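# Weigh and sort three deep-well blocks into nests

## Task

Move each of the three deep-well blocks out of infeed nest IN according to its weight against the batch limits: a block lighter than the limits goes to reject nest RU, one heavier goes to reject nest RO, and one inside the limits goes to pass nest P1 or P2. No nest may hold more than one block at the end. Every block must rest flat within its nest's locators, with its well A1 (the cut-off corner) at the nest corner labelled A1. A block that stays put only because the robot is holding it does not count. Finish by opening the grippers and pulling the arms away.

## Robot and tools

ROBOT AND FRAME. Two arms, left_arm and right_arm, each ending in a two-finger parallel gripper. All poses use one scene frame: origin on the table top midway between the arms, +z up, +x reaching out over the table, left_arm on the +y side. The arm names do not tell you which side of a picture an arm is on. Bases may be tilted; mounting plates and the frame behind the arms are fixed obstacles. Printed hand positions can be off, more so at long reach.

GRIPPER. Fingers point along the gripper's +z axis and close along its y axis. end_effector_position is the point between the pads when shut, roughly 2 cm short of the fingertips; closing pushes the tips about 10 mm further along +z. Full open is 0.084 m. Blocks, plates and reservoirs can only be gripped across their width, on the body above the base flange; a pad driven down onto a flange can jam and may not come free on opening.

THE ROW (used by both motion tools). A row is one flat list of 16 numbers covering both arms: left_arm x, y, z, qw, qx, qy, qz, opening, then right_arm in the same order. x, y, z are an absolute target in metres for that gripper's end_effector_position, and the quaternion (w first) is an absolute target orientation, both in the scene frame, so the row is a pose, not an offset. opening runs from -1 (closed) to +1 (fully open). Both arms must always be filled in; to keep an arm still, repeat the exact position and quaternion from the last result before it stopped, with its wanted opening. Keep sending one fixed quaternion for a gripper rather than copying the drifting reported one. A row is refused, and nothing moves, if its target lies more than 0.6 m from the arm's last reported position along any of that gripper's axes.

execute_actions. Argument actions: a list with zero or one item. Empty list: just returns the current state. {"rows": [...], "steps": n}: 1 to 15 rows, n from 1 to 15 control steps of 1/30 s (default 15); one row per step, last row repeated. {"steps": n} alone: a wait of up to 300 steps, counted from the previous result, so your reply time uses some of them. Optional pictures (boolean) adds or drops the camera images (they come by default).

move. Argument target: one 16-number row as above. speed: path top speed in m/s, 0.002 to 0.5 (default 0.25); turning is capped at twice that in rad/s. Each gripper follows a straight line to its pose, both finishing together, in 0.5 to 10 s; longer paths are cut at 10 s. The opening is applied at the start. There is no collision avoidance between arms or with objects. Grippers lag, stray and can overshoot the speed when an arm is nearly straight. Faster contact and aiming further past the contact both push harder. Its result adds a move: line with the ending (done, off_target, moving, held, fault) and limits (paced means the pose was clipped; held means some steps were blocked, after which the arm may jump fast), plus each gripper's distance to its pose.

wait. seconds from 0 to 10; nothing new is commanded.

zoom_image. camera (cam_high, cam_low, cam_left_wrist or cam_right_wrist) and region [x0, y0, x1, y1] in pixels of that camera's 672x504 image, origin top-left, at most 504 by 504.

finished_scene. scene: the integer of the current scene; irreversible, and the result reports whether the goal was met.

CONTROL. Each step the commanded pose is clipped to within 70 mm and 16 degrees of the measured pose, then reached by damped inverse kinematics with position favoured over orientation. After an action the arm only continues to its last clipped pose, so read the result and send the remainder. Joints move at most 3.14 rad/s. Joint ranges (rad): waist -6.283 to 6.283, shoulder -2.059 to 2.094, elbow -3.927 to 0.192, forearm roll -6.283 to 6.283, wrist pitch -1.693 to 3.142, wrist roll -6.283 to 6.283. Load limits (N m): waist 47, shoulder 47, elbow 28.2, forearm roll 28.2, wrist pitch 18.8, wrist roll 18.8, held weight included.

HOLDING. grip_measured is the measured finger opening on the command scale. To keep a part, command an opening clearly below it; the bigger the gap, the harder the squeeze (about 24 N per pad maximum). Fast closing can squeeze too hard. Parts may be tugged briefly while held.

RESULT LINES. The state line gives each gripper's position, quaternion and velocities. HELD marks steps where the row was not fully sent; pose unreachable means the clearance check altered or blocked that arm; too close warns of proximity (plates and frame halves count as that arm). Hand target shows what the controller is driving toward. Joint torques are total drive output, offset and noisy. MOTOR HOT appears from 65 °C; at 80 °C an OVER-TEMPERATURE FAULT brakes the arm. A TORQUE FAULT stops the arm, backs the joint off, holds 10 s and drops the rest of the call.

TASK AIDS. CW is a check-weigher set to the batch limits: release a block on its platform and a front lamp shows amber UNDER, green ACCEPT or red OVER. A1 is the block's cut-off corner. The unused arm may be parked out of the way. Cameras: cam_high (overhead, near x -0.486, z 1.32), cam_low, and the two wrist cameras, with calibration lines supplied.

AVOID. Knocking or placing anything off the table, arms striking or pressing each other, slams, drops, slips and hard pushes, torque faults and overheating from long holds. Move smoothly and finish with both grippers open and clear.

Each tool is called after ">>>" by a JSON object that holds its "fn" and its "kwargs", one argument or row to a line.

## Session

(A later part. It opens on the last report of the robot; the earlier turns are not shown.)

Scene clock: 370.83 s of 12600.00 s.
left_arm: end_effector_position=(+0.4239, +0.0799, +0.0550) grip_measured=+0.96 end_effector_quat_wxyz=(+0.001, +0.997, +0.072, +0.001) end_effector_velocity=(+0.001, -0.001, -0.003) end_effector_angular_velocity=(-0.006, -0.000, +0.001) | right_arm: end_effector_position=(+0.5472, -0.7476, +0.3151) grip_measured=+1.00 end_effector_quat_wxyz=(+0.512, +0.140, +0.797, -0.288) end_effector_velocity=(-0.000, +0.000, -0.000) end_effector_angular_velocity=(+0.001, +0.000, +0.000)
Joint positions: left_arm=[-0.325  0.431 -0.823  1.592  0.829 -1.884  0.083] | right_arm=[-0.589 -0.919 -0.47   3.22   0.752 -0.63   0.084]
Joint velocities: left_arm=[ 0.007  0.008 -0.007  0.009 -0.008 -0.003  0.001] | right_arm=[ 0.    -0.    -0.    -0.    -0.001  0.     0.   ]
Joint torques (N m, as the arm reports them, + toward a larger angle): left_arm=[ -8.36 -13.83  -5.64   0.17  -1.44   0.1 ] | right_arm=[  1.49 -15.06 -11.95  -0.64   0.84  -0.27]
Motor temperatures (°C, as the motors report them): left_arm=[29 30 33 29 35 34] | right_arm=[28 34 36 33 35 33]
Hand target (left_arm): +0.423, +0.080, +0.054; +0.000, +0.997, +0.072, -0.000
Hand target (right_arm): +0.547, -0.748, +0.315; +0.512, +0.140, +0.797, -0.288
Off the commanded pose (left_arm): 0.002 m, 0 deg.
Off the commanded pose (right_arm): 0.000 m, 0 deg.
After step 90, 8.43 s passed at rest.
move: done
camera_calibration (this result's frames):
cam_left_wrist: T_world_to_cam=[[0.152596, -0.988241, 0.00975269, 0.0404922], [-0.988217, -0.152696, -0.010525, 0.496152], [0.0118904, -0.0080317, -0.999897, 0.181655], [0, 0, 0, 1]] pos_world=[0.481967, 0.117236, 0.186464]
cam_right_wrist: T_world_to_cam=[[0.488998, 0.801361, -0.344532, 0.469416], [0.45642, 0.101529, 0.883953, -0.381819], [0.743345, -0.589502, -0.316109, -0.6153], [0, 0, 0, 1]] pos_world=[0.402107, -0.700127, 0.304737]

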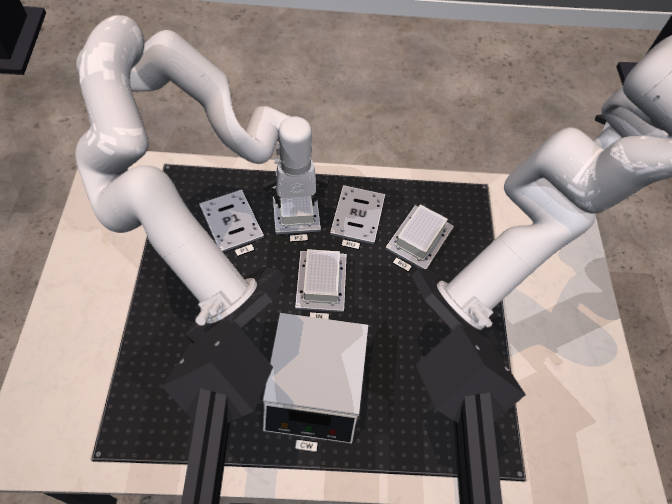

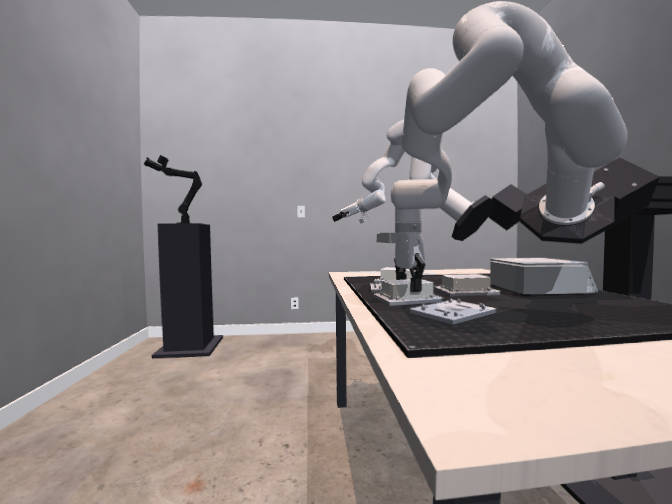

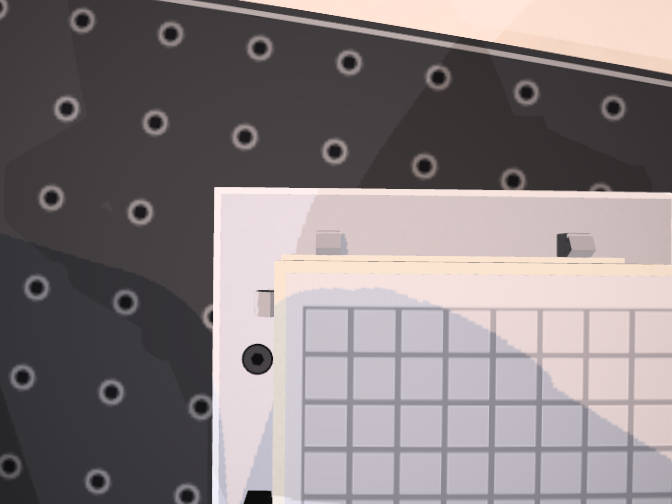

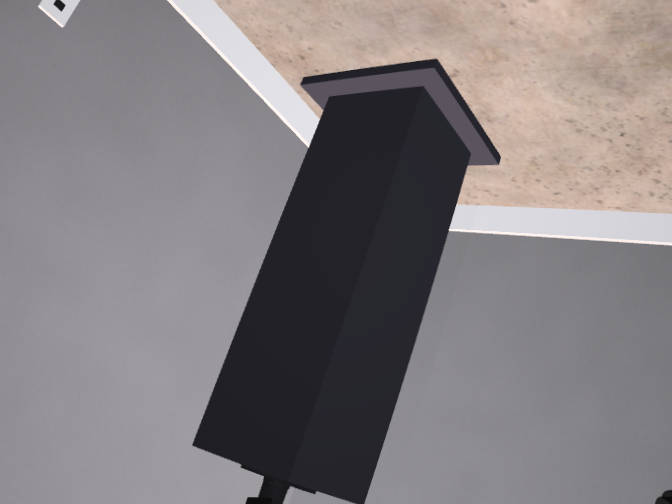

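>>> {"fn": "execute_actions", "kwargs": {
  "actions": []
}}

Scene clock: 376.67 s of 12600.00 s.
left_arm: end_effector_position=(+0.4236, +0.0803, +0.0536) grip_measured=+0.96 end_effector_quat_wxyz=(+0.000, +0.997, +0.072, +0.000) end_effector_velocity=(+0.000, +0.000, -0.000) end_effector_angular_velocity=(+0.001, +0.000, +0.000) | right_arm: end_effector_position=(+0.5472, -0.7476, +0.3151) grip_measured=+1.00 end_effector_quat_wxyz=(+0.512, +0.140, +0.797, -0.288) end_effector_velocity=(+0.000, +0.000, -0.000) end_effector_angular_velocity=(+0.002, -0.001, -0.001)
Joint positions: left_arm=[-0.322  0.434 -0.825  1.593  0.828 -1.885  0.083] | right_arm=[-0.589 -0.919 -0.47   3.22   0.752 -0.63   0.084]
Joint velocities: left_arm=[-0.     0.    -0.    -0.001  0.001  0.     0.   ] | right_arm=[ 0.001 -0.     0.     0.002 -0.001  0.    -0.   ]
Joint torques (N m, as the arm reports them, + toward a larger angle): left_arm=[ -3.63 -11.75  -1.57  -0.64   1.78  -0.12] | right_arm=[  1.2  -15.57 -12.33  -0.75   1.02  -0.01]
Motor temperatures (°C, as the motors report them): left_arm=[28 30 33 29 35 34] | right_arm=[28 34 36 33 35 33]
Hand target (left_arm): +0.423, +0.080, +0.054; +0.000, +0.997, +0.072, -0.000
Hand target (right_arm): +0.547, -0.748, +0.315; +0.512, +0.140, +0.797, -0.288
Off the commanded pose (left_arm): 0.000 m, 0 deg.
Off the commanded pose (right_arm): 0.000 m, 0 deg.
Steps of this call (steps 1 to 90: nothing new was sent; then 2.83 s passed at rest). Readings (end_effector_position):
1: left_arm (+0.4239, +0.0799, +0.0549) | right_arm (+0.5472, -0.7476, +0.3151)
2: left_arm (+0.4239, +0.0799, +0.0548) | right_arm (+0.5472, -0.7476, +0.3151)
4: left_arm (+0.4239, +0.0799, +0.0545) | right_arm (+0.5472, -0.7476, +0.3151)
8: left_arm (+0.4239, +0.0799, +0.0541) | right_arm (+0.5472, -0.7476, +0.3151)
90: the state above
camera_calibration (this result's frames):
cam_left_wrist: T_world_to_cam=[[0.153162, -0.988165, 0.00841871, 0.0407973], [-0.988147, -0.153237, -0.00914268, 0.495861], [0.0103245, -0.00691862, -0.999923, 0.180823], [0, 0, 0, 1]] pos_world=[0.481868, 0.11755, 0.184999]
cam_right_wrist: T_world_to_cam=[[0.488998, 0.801361, -0.344532, 0.469416], [0.456419, 0.10153, 0.883953, -0.381818], [0.743346, -0.589502, -0.316109, -0.6153], [0, 0, 0, 1]] pos_world=[0.402107, -0.700127, 0.304737]

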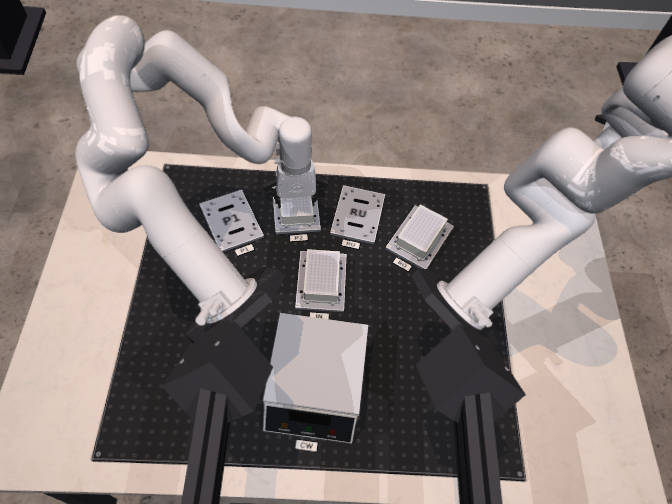

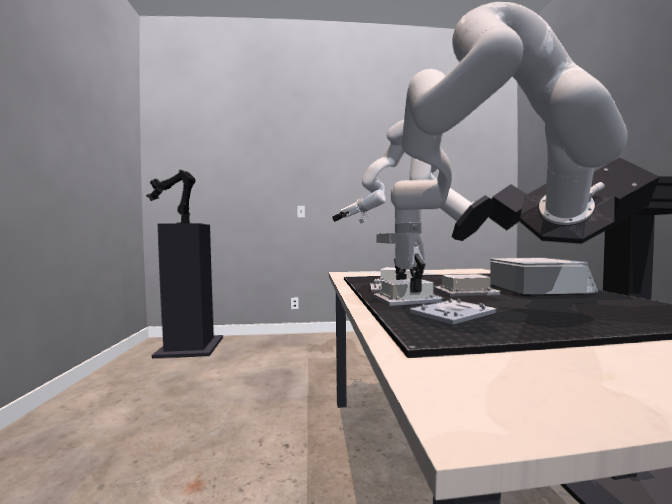

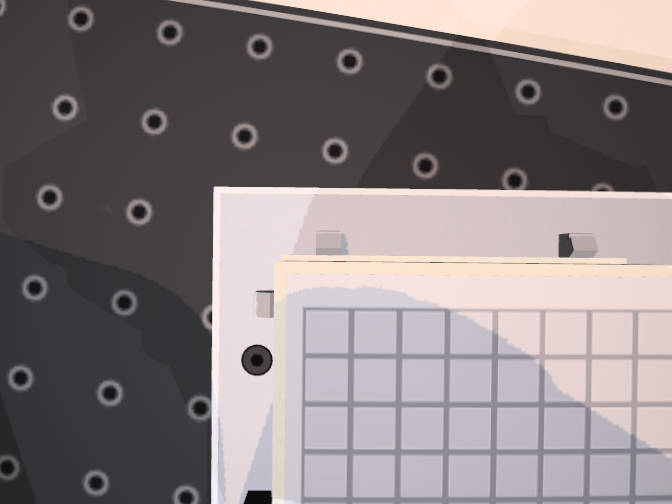

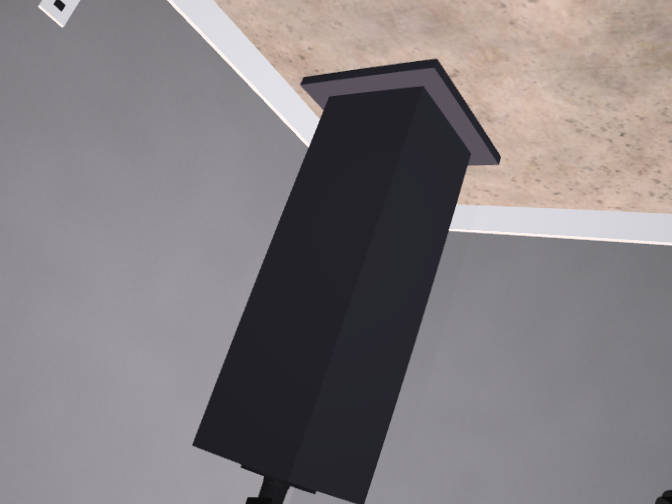

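>>> {"fn": "move", "kwargs": {
  "target": [0.4236,0.0793,0.0535,0,0.9974,0.072,0,-0.2,0.5472,-0.7476,0.3151,0.512,0.140,0.797,-0.288,1],
  "speed": 0.005
}}

>>> {"fn": "move", "kwargs": {
  "target": [0.4236,0.0793,0.052,0,0.9974,0.072,0,-0.2,0.5472,-0.7476,0.3151,0.512,0.140,0.797,-0.288,1],
  "speed": 0.005
}}

Scene clock: 394.03 s of 12600.00 s.
left_arm: end_effector_position=(+0.4235, +0.0800, +0.0532) grip_measured=+0.96 end_effector_quat_wxyz=(-0.001, +0.997, +0.072, -0.000) end_effector_velocity=(+0.000, -0.001, +0.001) end_effector_angular_velocity=(+0.000, -0.002, -0.001) | right_arm: end_effector_position=(+0.5472, -0.7476, +0.3151) grip_measured=+1.00 end_effector_quat_wxyz=(+0.512, +0.140, +0.797, -0.288) end_effector_velocity=(+0.000, +0.000, +0.000) end_effector_angular_velocity=(+0.000, -0.002, -0.001)
Joint positions: left_arm=[-0.323  0.437 -0.827  1.592  0.831 -1.885  0.083] | right_arm=[-0.589 -0.919 -0.47   3.22   0.752 -0.63   0.084]
Joint velocities: left_arm=[-0.003  0.001 -0.001 -0.001  0.002 -0.    -0.   ] | right_arm=[ 0.001  0.    -0.     0.001  0.002  0.    -0.   ]
Joint torques (N m, as the arm reports them, + toward a larger angle): left_arm=[ -5.24 -10.28  -1.77  -0.34  -0.14  -0.08] | right_arm=[  1.67 -15.32 -11.92  -0.32   0.88  -0.29]
Motor temperatures (°C, as the motors report them): left_arm=[28 30 33 29 35 34] | right_arm=[28 34 36 33 35 33]
Hand target (left_arm): +0.424, +0.079, +0.054; -0.000, +0.997, +0.072, +0.000
Hand target (right_arm): +0.547, -0.748, +0.315; +0.512, +0.140, +0.797, -0.288
Off the commanded pose (left_arm): 0.001 m, 0 deg.
Off the commanded pose (right_arm): 0.000 m, 0 deg.
After step 90, 13.67 s passed at rest.
move: done
camera_calibration (this result's frames):
cam_left_wrist: T_world_to_cam=[[0.153649, -0.988105, 0.0063316, 0.0404473], [-0.988076, -0.153702, -0.00902333, 0.495774], [0.00988918, -0.00486968, -0.999939, 0.180495], [0, 0, 0, 1]] pos_world=[0.481863, 0.117047, 0.184702]
cam_right_wrist: T_world_to_cam=[[0.488998, 0.801361, -0.344532, 0.469416], [0.456419, 0.10153, 0.883953, -0.381818], [0.743346, -0.589502, -0.316109, -0.6153], [0, 0, 0, 1]] pos_world=[0.402107, -0.700127, 0.304737]

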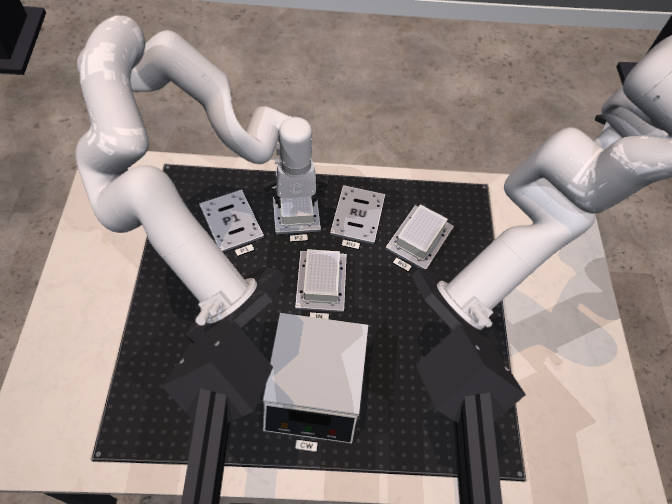

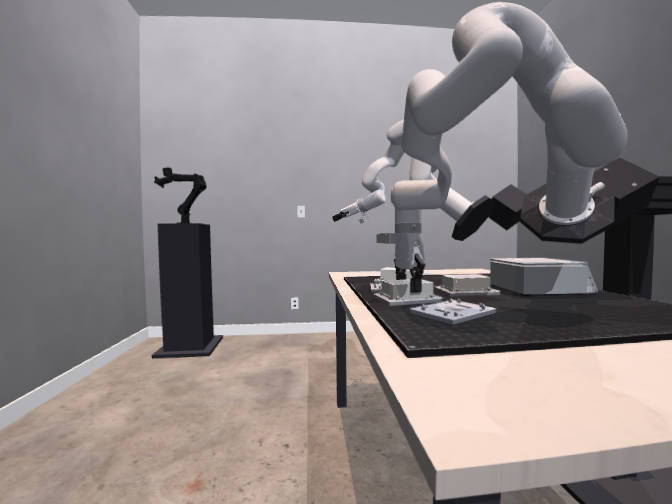

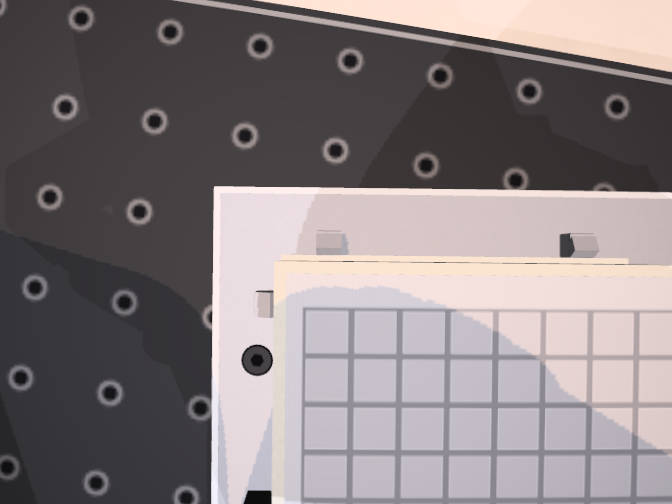

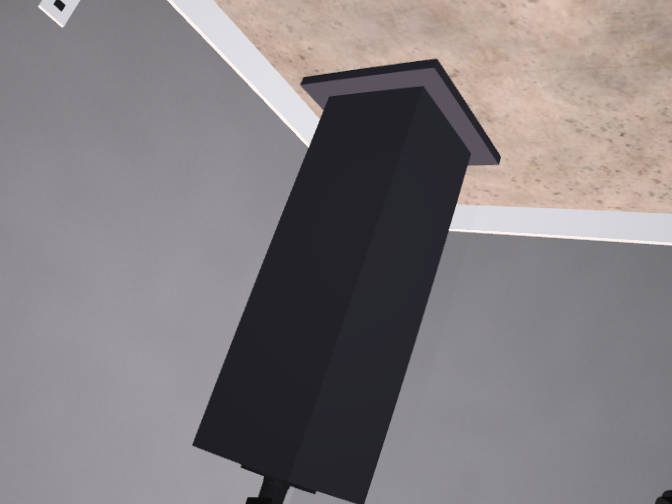

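Scene clock: 394.73 s of 12600.00 s.
left_arm: end_effector_position=(+0.4235, +0.0798, +0.0519) grip_measured=+0.96 end_effector_quat_wxyz=(-0.001, +0.997, +0.072, -0.000) end_effector_velocity=(-0.000, +0.000, -0.003) end_effector_angular_velocity=(+0.000, +0.003, +0.001) | right_arm: end_effector_position=(+0.5472, -0.7476, +0.3151) grip_measured=+1.00 end_effector_quat_wxyz=(+0.512, +0.140, +0.797, -0.288) end_effector_velocity=(-0.000, -0.001, +0.000) end_effector_angular_velocity=(-0.001, -0.001, -0.002)
Joint positions: left_arm=[-0.321  0.441 -0.829  1.595  0.829 -1.887  0.083] | right_arm=[-0.589 -0.919 -0.47   3.22   0.752 -0.63   0.084]
Joint velocities: left_arm=[ 0.006  0.006 -0.004  0.003 -0.002 -0.001  0.001] | right_arm=[-0.001 -0.001 -0.     0.001  0.001 -0.     0.   ]
Joint torques (N m, as the arm reports them, + toward a larger angle): left_arm=[ -8.05 -10.05  -2.13  -0.35  -1.67  -0.07] | right_arm=[  2.06 -15.5  -12.15  -0.48   1.     0.05]
Motor temperatures (°C, as the motors report them): left_arm=[28 30 33 29 35 34] | right_arm=[28 34 36 33 35 33]
Hand target (left_arm): +0.424, +0.079, +0.052; +0.000, +0.997, +0.072, +0.000
Hand target (right_arm): +0.547, -0.748, +0.315; +0.512, +0.140, +0.797, -0.288
Off the commanded pose (left_arm): 0.001 m, 0 deg.
Off the commanded pose (right_arm): 0.000 m, 0 deg.
move: done
camera_calibration (this result's frames):
cam_left_wrist: T_world_to_cam=[[0.153567, -0.988115, 0.0067354, 0.0402558], [-0.988088, -0.153625, -0.00899508, 0.495712], [0.0099229, -0.00527382, -0.999937, 0.179191], [0, 0, 0, 1]] pos_world=[0.481847, 0.116876, 0.183367]
cam_right_wrist: T_world_to_cam=[[0.488998, 0.801361, -0.344532, 0.469416], [0.456419, 0.10153, 0.883953, -0.381819], [0.743345, -0.589502, -0.316109, -0.6153], [0, 0, 0, 1]] pos_world=[0.402107, -0.700127, 0.304737]

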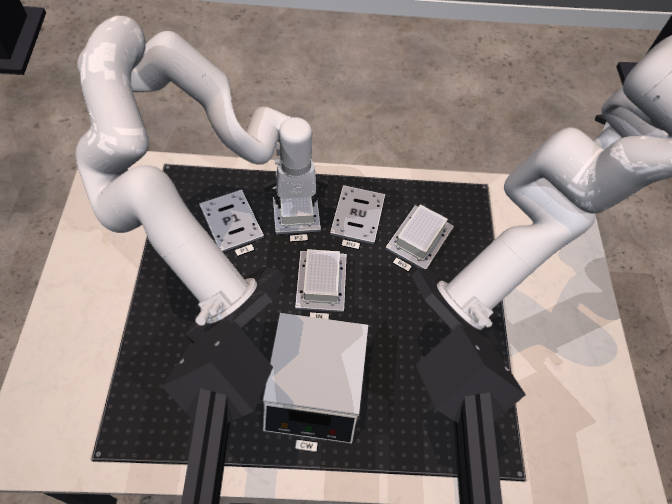

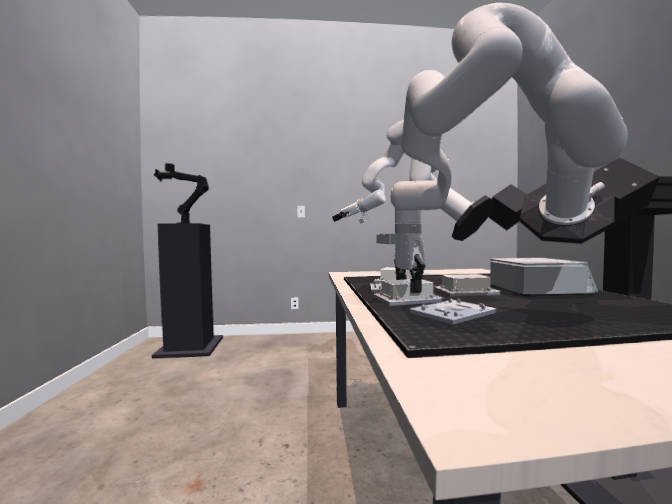

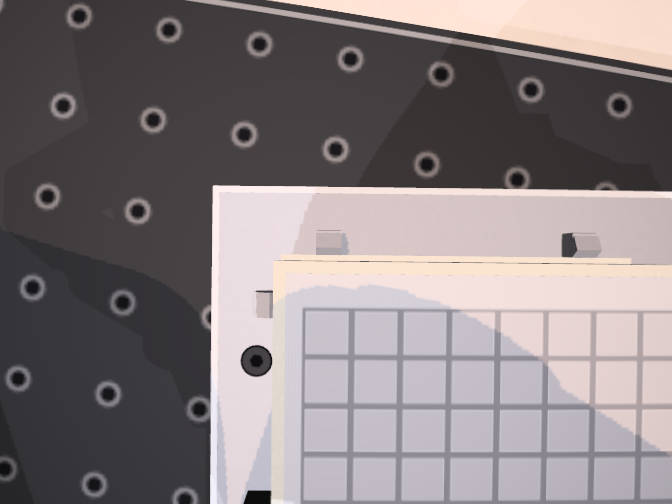

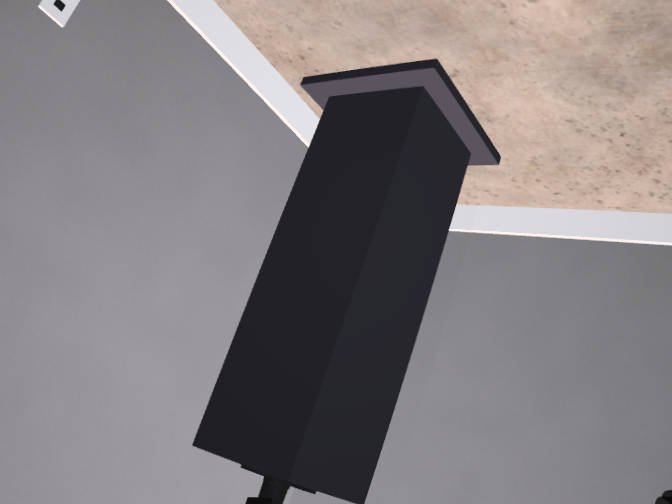

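>>> {"fn": "move", "kwargs": {
  "target": [0.4235,0.0801,0.053,0,0.9974,0.072,0,1,0.5472,-0.7476,0.3151,0.512,0.140,0.797,-0.288,1],
  "speed": 0.005
}}

>>> {"fn": "move", "kwargs": {
  "target": [0.4235,0.0801,0.11,0,0.9974,0.072,0,1,0.5472,-0.7476,0.3151,0.512,0.140,0.797,-0.288,1],
  "speed": 0.05
}}

>>> {"fn": "move", "kwargs": {
  "target": [0.17,-0.03,0.22,0,1,-0.009,0,1,0.5472,-0.7476,0.3151,0.512,0.140,0.797,-0.288,1],
  "speed": 0.2
}}

>>> {"fn": "move", "kwargs": {
  "target": [0.199,0.0006,0.0825,0,1,-0.009,0,1,0.5472,-0.7476,0.3151,0.512,0.140,0.797,-0.288,1],
  "speed": 0.1
}}

>>> {"fn": "execute_actions", "kwargs": {
  "actions": [
    {"rows":[[0.199,0.0006,0.0825,0,1,-0.009,0,1,0.5472,-0.7476,0.3151,0.512,0.140,0.797,-0.288,1]],"steps":15}
  ]
}}

Scene clock: 410.47 s of 12600.00 s.
left_arm: end_effector_position=(+0.4232, +0.0800, +0.0528) grip_measured=+1.00 end_effector_quat_wxyz=(+0.000, +0.997, +0.072, -0.000) end_effector_velocity=(+0.002, +0.001, +0.002) end_effector_angular_velocity=(+0.000, -0.004, +0.002) | right_arm: end_effector_position=(+0.5472, -0.7476, +0.3151) grip_measured=+1.00 end_effector_quat_wxyz=(+0.512, +0.140, +0.797, -0.288) end_effector_velocity=(-0.000, -0.000, -0.000) end_effector_angular_velocity=(+0.002, -0.000, -0.002)
Joint positions: left_arm=[-0.321  0.437 -0.826  1.594  0.828 -1.885  0.084] | right_arm=[-0.589 -0.919 -0.47   3.22   0.752 -0.63   0.084]
Joint velocities: left_arm=[-0.002 -0.006  0.001 -0.001  0.002  0.     0.   ] | right_arm=[ 0.    -0.     0.     0.002 -0.001  0.     0.   ]
Joint torques (N m, as the arm reports them, + toward a larger angle): left_arm=[-15.71 -22.94  -3.53  -0.41  -2.11  -0.06] | right_arm=[  1.59 -15.13 -12.36  -0.56   0.9    0.01]
Motor temperatures (°C, as the motors report them): left_arm=[28 30 33 29 36 34] | right_arm=[28 34 36 33 35 33]
Hand target (left_arm): +0.423, +0.080, +0.053; -0.000, +0.997, +0.072, +0.000
Hand target (right_arm): +0.547, -0.748, +0.315; +0.512, +0.140, +0.797, -0.288
Off the commanded pose (left_arm): 0.000 m, 0 deg.
Off the commanded pose (right_arm): 0.000 m, 0 deg.
After step 90, 11.97 s passed at rest.
move: done
camera_calibration (this result's frames):
cam_left_wrist: T_world_to_cam=[[0.152777, -0.988227, 0.00814107, 0.0407436], [-0.988214, -0.152845, -0.00843499, 0.495358], [0.00958001, -0.00675644, -0.999931, 0.180326], [0, 0, 0, 1]] pos_world=[0.481568, 0.117195, 0.18416]
cam_right_wrist: T_world_to_cam=[[0.488998, 0.801361, -0.344532, 0.469416], [0.456419, 0.10153, 0.883953, -0.381818], [0.743345, -0.589502, -0.316109, -0.6153], [0, 0, 0, 1]] pos_world=[0.402107, -0.700127, 0.304737]

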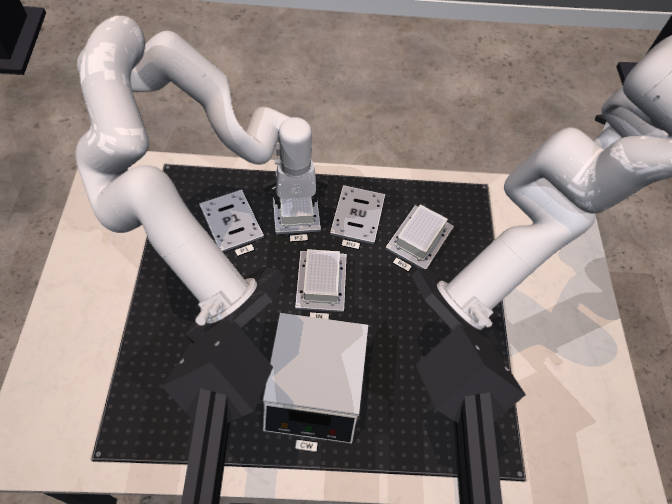

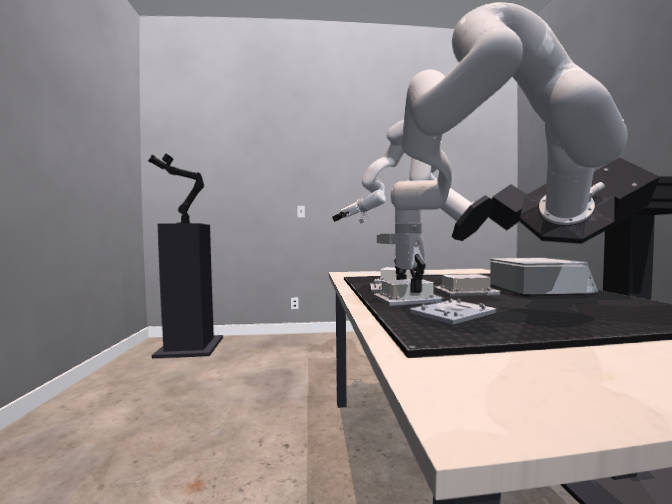

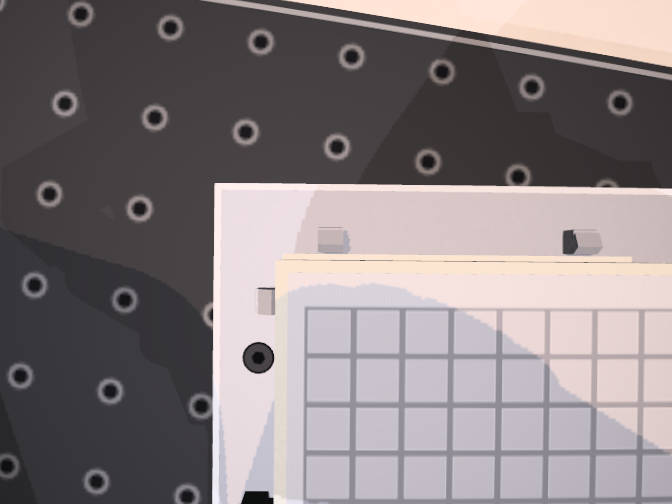

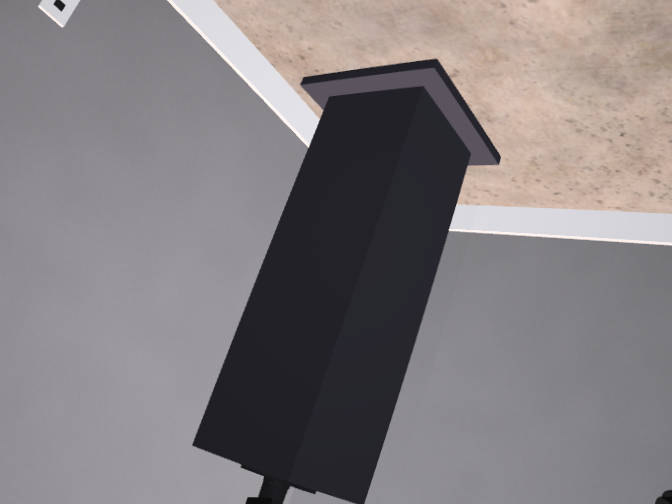

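Scene clock: 412.03 s of 12600.00 s.
left_arm: end_effector_position=(+0.4234, +0.0803, +0.1097) grip_measured=+1.00 end_effector_quat_wxyz=(-0.000, +0.997, +0.072, +0.000) end_effector_velocity=(+0.000, -0.000, +0.003) end_effector_angular_velocity=(-0.000, -0.000, -0.000) | right_arm: end_effector_position=(+0.5472, -0.7476, +0.3151) grip_measured=+1.00 end_effector_quat_wxyz=(+0.512, +0.140, +0.797, -0.288) end_effector_velocity=(+0.000, -0.001, +0.001) end_effector_angular_velocity=(-0.003, -0.002, -0.001)
Joint positions: left_arm=[-0.44   0.298 -0.745  1.439  0.88  -1.814  0.084] | right_arm=[-0.589 -0.919 -0.47   3.22   0.752 -0.63   0.084]
Joint velocities: left_arm=[-0.006 -0.005  0.002 -0.007  0.003  0.004  0.   ] | right_arm=[-0.001  0.     0.    -0.001  0.003  0.001  0.   ]
Joint torques (N m, as the arm reports them, + toward a larger angle): left_arm=[-15.29 -21.67  -5.93  -0.36  -2.07   0.03] | right_arm=[  1.92 -15.19 -12.07  -0.38   0.94  -0.35]
Motor temperatures (°C, as the motors report them): left_arm=[28 30 33 29 36 34] | right_arm=[28 34 36 33 35 33]
Hand target (left_arm): +0.423, +0.080, +0.110; -0.000, +0.997, +0.072, +0.000
Hand target (right_arm): +0.547, -0.748, +0.315; +0.512, +0.140, +0.797, -0.288
Off the commanded pose (left_arm): 0.000 m, 0 deg.
Off the commanded pose (right_arm): 0.000 m, 0 deg.
move: done
camera_calibration (this result's frames):
cam_left_wrist: T_world_to_cam=[[0.153142, -0.988174, 0.0077927, 0.0403721], [-0.988151, -0.153211, -0.00920444, 0.496231], [0.0102895, -0.00629077, -0.999927, 0.236887], [0, 0, 0, 1]] pos_world=[0.481731, 0.117413, 0.241123]
cam_right_wrist: T_world_to_cam=[[0.488998, 0.801361, -0.344532, 0.469416], [0.456419, 0.10153, 0.883953, -0.381818], [0.743345, -0.589502, -0.316109, -0.6153], [0, 0, 0, 1]] pos_world=[0.402107, -0.700127, 0.304737]

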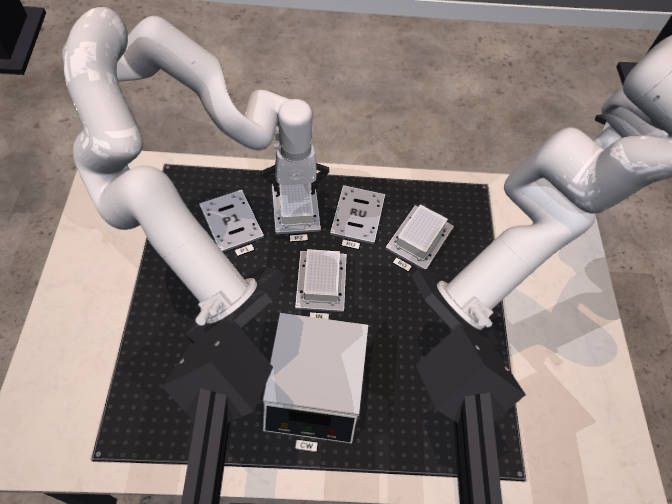

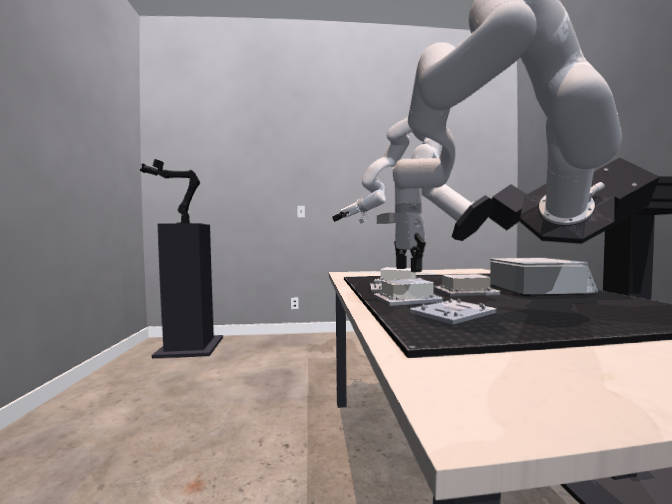

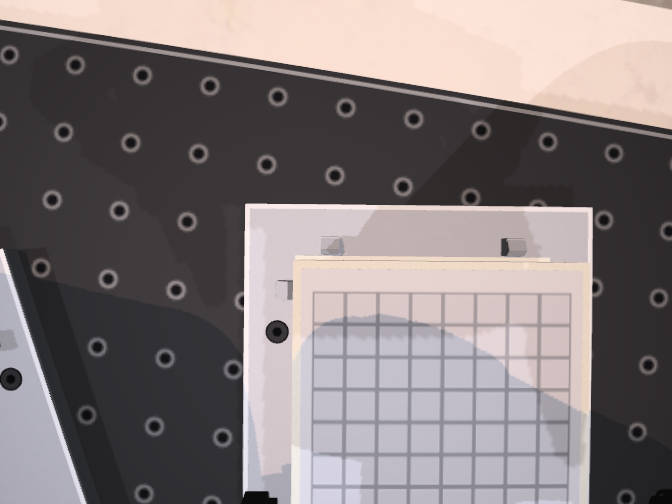

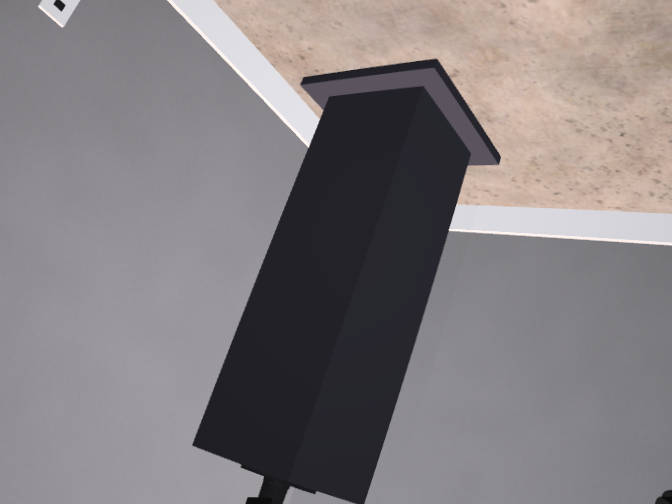

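Scene clock: 414.20 s of 12600.00 s.
left_arm: end_effector_position=(+0.1703, -0.0288, +0.2194) grip_measured=+1.00 end_effector_quat_wxyz=(+0.000, +1.000, -0.009, +0.001) end_effector_velocity=(-0.002, -0.001, +0.001) end_effector_angular_velocity=(+0.000, -0.000, -0.003) | right_arm: end_effector_position=(+0.5472, -0.7476, +0.3151) grip_measured=+1.00 end_effector_quat_wxyz=(+0.512, +0.140, +0.797, -0.288) end_effector_velocity=(+0.000, +0.000, -0.000) end_effector_angular_velocity=(-0.000, +0.001, +0.001)
Joint positions: left_arm=[-1.204  0.589 -0.622  1.022  0.921 -2.193  0.084] | right_arm=[-0.589 -0.919 -0.47   3.22   0.752 -0.63   0.084]
Joint velocities: left_arm=[-0.009  0.004 -0.004 -0.008  0.     0.002  0.   ] | right_arm=[ 0.001  0.    -0.    -0.001 -0.001 -0.001 -0.   ]
Joint torques (N m, as the arm reports them, + toward a larger angle): left_arm=[-13.97 -19.56 -12.09  -0.52  -2.17   0.04] | right_arm=[  2.11 -14.87 -11.61  -0.53   0.76  -0.15]
Motor temperatures (°C, as the motors report them): left_arm=[28 30 33 29 36 34] | right_arm=[28 34 36 33 35 33]
Hand target (left_arm): +0.170, -0.029, +0.220; -0.000, +1.000, -0.009, +0.001
Hand target (right_arm): +0.547, -0.748, +0.315; +0.512, +0.140, +0.797, -0.288
Off the commanded pose (left_arm): 0.001 m, 0 deg.
Off the commanded pose (right_arm): 0.000 m, 0 deg.
move: done
camera_calibration (this result's frames):
cam_left_wrist: T_world_to_cam=[[-0.00773113, -0.999936, 0.00825035, -0.0025407], [-0.99992, 0.00764781, -0.0100834, 0.237199], [0.0100197, -0.00832764, -0.999915, 0.348511], [0, 0, 0, 1]] pos_world=[0.233668, -0.00145231, 0.350894]
cam_right_wrist: T_world_to_cam=[[0.488998, 0.801361, -0.344532, 0.469416], [0.456419, 0.10153, 0.883953, -0.381818], [0.743345, -0.589502, -0.316109, -0.6153], [0, 0, 0, 1]] pos_world=[0.402107, -0.700127, 0.304737]

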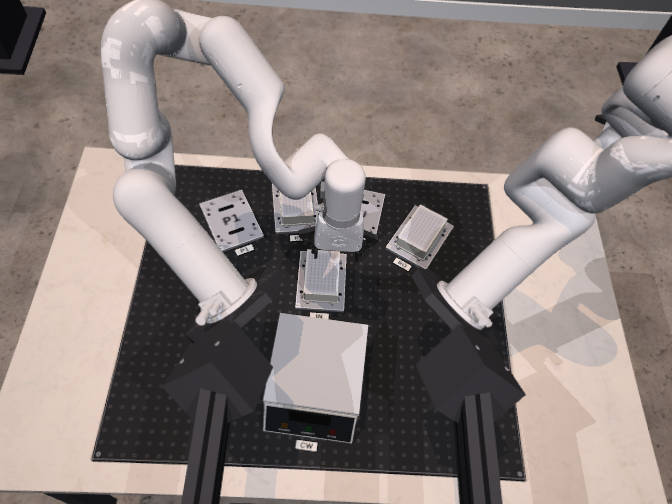

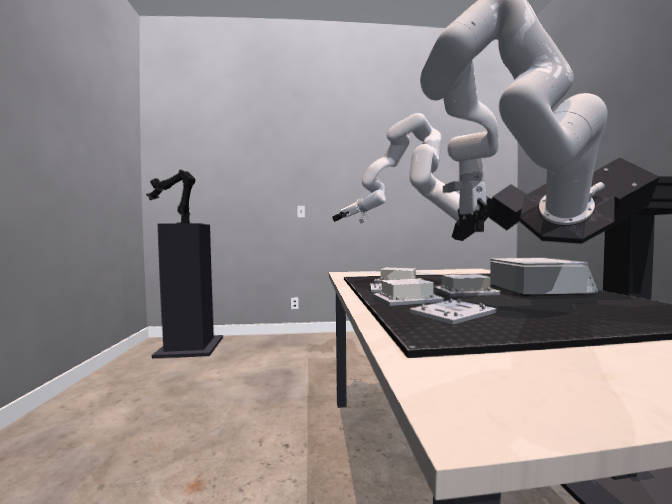

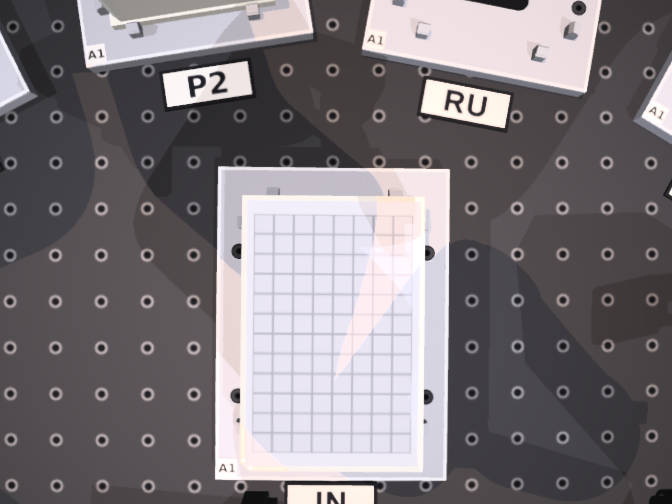

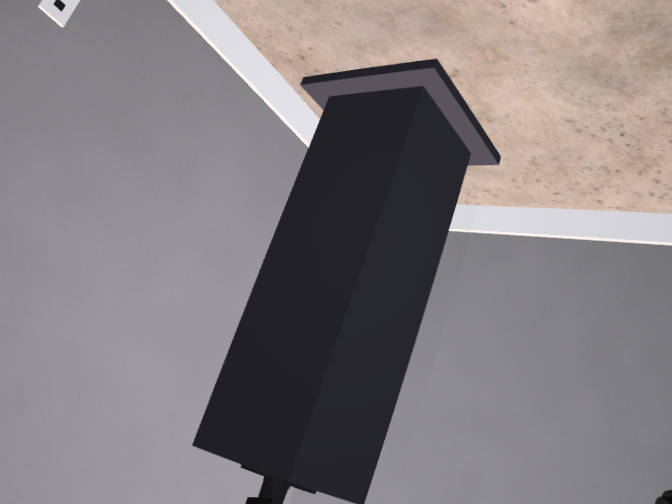

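Scene clock: 416.20 s of 12600.00 s.
left_arm: end_effector_position=(+0.1989, +0.0001, +0.0831) grip_measured=+1.00 end_effector_quat_wxyz=(+0.001, +1.000, -0.009, -0.000) end_effector_velocity=(+0.001, +0.001, -0.003) end_effector_angular_velocity=(+0.001, +0.000, +0.001) | right_arm: end_effector_position=(+0.5472, -0.7476, +0.3151) grip_measured=+1.00 end_effector_quat_wxyz=(+0.512, +0.140, +0.797, -0.288) end_effector_velocity=(+0.000, -0.000, +0.000) end_effector_angular_velocity=(-0.001, -0.001, +0.001)
Joint positions: left_arm=[-0.731  0.784 -0.655  1.618  0.902 -2.392  0.084] | right_arm=[-0.589 -0.919 -0.47   3.22   0.752 -0.63   0.084]
Joint velocities: left_arm=[ 0.009  0.004 -0.003  0.009  0.002 -0.002 -0.   ] | right_arm=[ 0.     0.    -0.    -0.001  0.001  0.     0.   ]
Joint torques (N m, as the arm reports them, + toward a larger angle): left_arm=[-14.89 -19.06  -2.97  -0.48  -2.2    0.08] | right_arm=[  1.41 -15.57 -12.45  -0.38   0.78   0.19]
Motor temperatures (°C, as the motors report them): left_arm=[28 30 33 29 36 34] | right_arm=[28 34 36 33 35 33]
Hand target (left_arm): +0.199, +0.000, +0.083; +0.000, +1.000, -0.009, -0.000
Hand target (right_arm): +0.547, -0.748, +0.315; +0.512, +0.140, +0.797, -0.288
Off the commanded pose (left_arm): 0.001 m, 0 deg.
Off the commanded pose (right_arm): 0.000 m, 0 deg.
move: done
camera_calibration (this result's frames):
cam_left_wrist: T_world_to_cam=[[-0.00868587, -0.99992, 0.00919621, 0.0278524], [-0.999929, 0.00860975, -0.00828497, 0.2641], [0.00820513, -0.00926752, -0.999923, 0.212528], [0, 0, 0, 1]] pos_world=[0.262579, 0.0275459, 0.214443]
cam_right_wrist: T_world_to_cam=[[0.488998, 0.801361, -0.344532, 0.469416], [0.456419, 0.10153, 0.883953, -0.381818], [0.743346, -0.589502, -0.316109, -0.6153], [0, 0, 0, 1]] pos_world=[0.402107, -0.700127, 0.304737]

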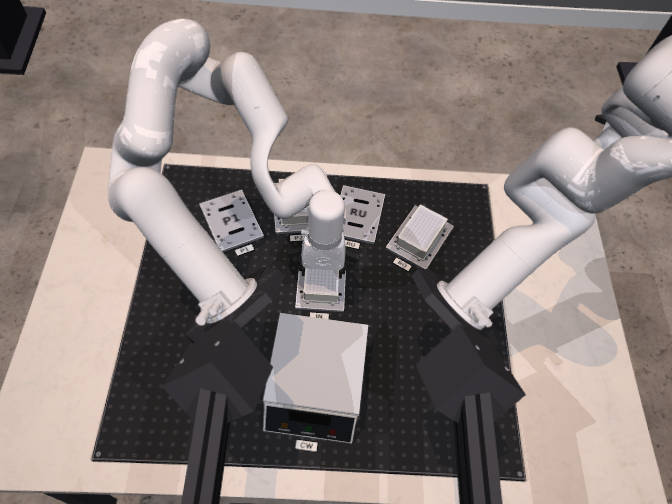

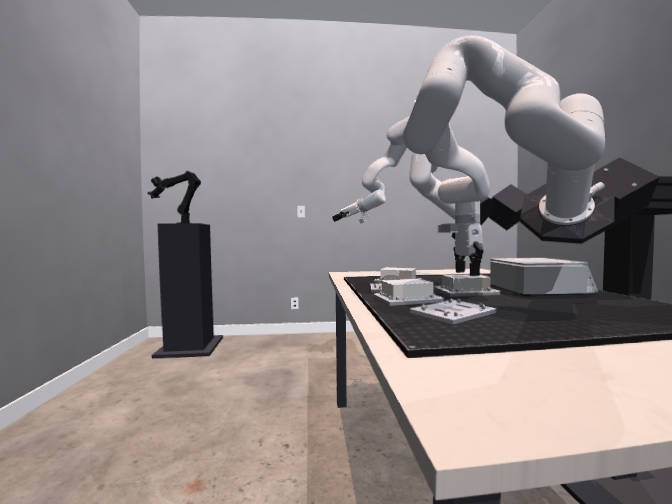

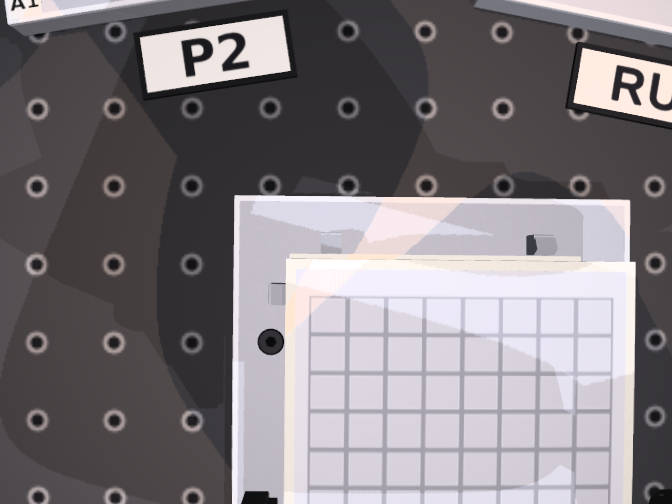

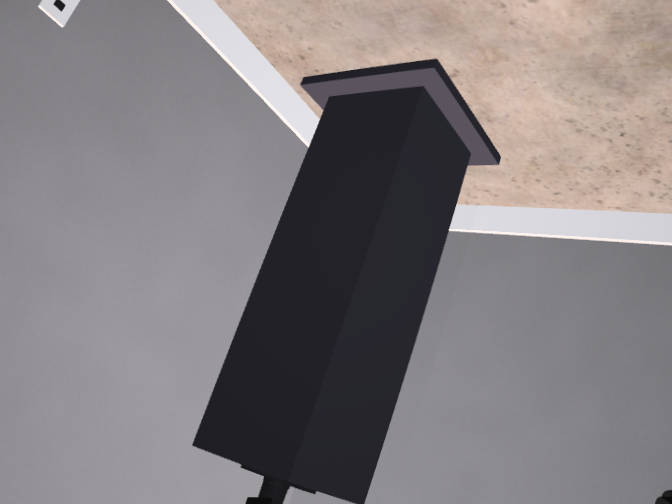

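Scene clock: 416.70 s of 12600.00 s.
left_arm: end_effector_position=(+0.1990, +0.0006, +0.0825) grip_measured=+1.00 end_effector_quat_wxyz=(+0.000, +1.000, -0.009, -0.000) end_effector_velocity=(+0.000, +0.000, -0.000) end_effector_angular_velocity=(+0.000, -0.000, +0.000) | right_arm: end_effector_position=(+0.5472, -0.7476, +0.3151) grip_measured=+1.00 end_effector_quat_wxyz=(+0.512, +0.140, +0.797, -0.288) end_effector_velocity=(-0.000, +0.000, -0.000) end_effector_angular_velocity=(+0.002, +0.000, +0.000)
Joint positions: left_arm=[-0.73   0.785 -0.655  1.62   0.903 -2.393  0.084] | right_arm=[-0.589 -0.919 -0.47   3.22   0.752 -0.63   0.084]
Joint velocities: left_arm=[ 0.     0.    -0.     0.001  0.    -0.    -0.   ] | right_arm=[ 0.     0.     0.    -0.    -0.001  0.001 -0.   ]
Joint torques (N m, as the arm reports them, + toward a larger angle): left_arm=[-15.01 -19.22  -3.07  -0.5   -2.16   0.07] | right_arm=[  1.67 -15.53 -12.57  -0.56   0.9   -0.1 ]
Motor temperatures (°C, as the motors report them): left_arm=[28 30 33 29 36 34] | right_arm=[28 34 36 33 35 33]
Hand target (left_arm): +0.199, +0.001, +0.083; +0.000, +1.000, -0.009, -0.000
Hand target (right_arm): +0.547, -0.748, +0.315; +0.512, +0.140, +0.797, -0.288
Off the commanded pose (left_arm): 0.000 m, 0 deg.
Off the commanded pose (right_arm): 0.000 m, 0 deg.
Steps of this call (steps 1 to 15: all 15 steps of this action). Readings (end_effector_position):
1: left_arm (+0.1989, +0.0001, +0.0830) | right_arm (+0.5472, -0.7476, +0.3151)
2: left_arm (+0.1990, +0.0002, +0.0829) | right_arm (+0.5472, -0.7476, +0.3151)
4: left_arm (+0.1990, +0.0003, +0.0828) | right_arm (+0.5472, -0.7476, +0.3151)
8: left_arm (+0.1990, +0.0005, +0.0826) | right_arm (+0.5472, -0.7476, +0.3151)
15: the state above
camera_calibration (this result's frames):
cam_left_wrist: T_world_to_cam=[[-0.00837611, -0.999931, 0.0082051, 0.0283339], [-0.999924, 0.0083016, -0.00907402, 0.264245], [0.00900528, -0.00828048, -0.999925, 0.21181], [0, 0, 0, 1]] pos_world=[0.262555, 0.0278922, 0.213959]
cam_right_wrist: T_world_to_cam=[[0.488998, 0.801361, -0.344532, 0.469416], [0.456419, 0.10153, 0.883953, -0.381818], [0.743345, -0.589502, -0.316109, -0.6153], [0, 0, 0, 1]] pos_world=[0.402107, -0.700127, 0.304737]

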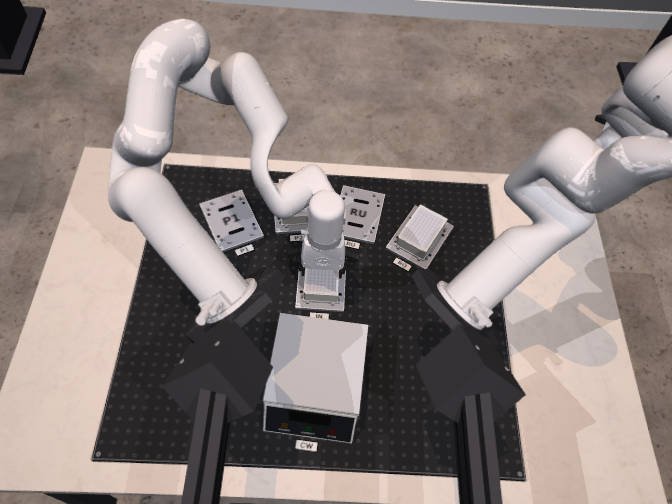

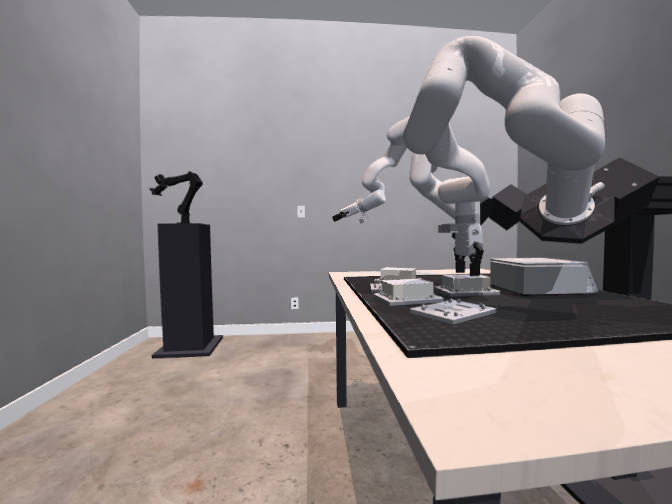

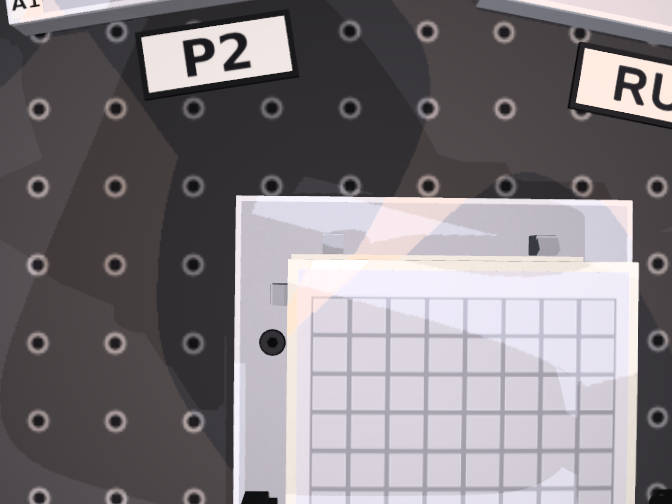

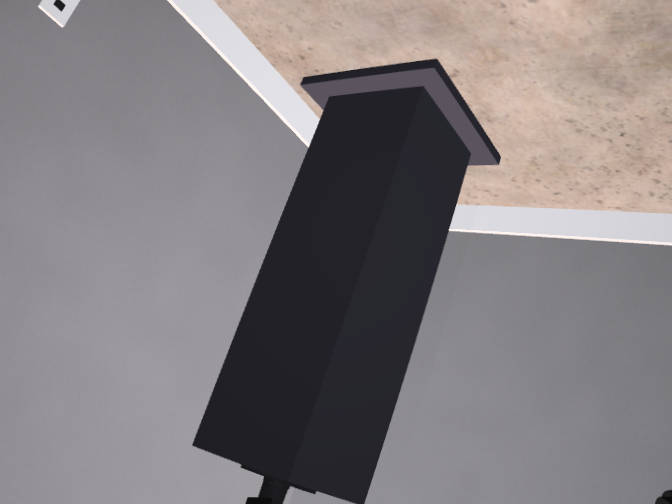

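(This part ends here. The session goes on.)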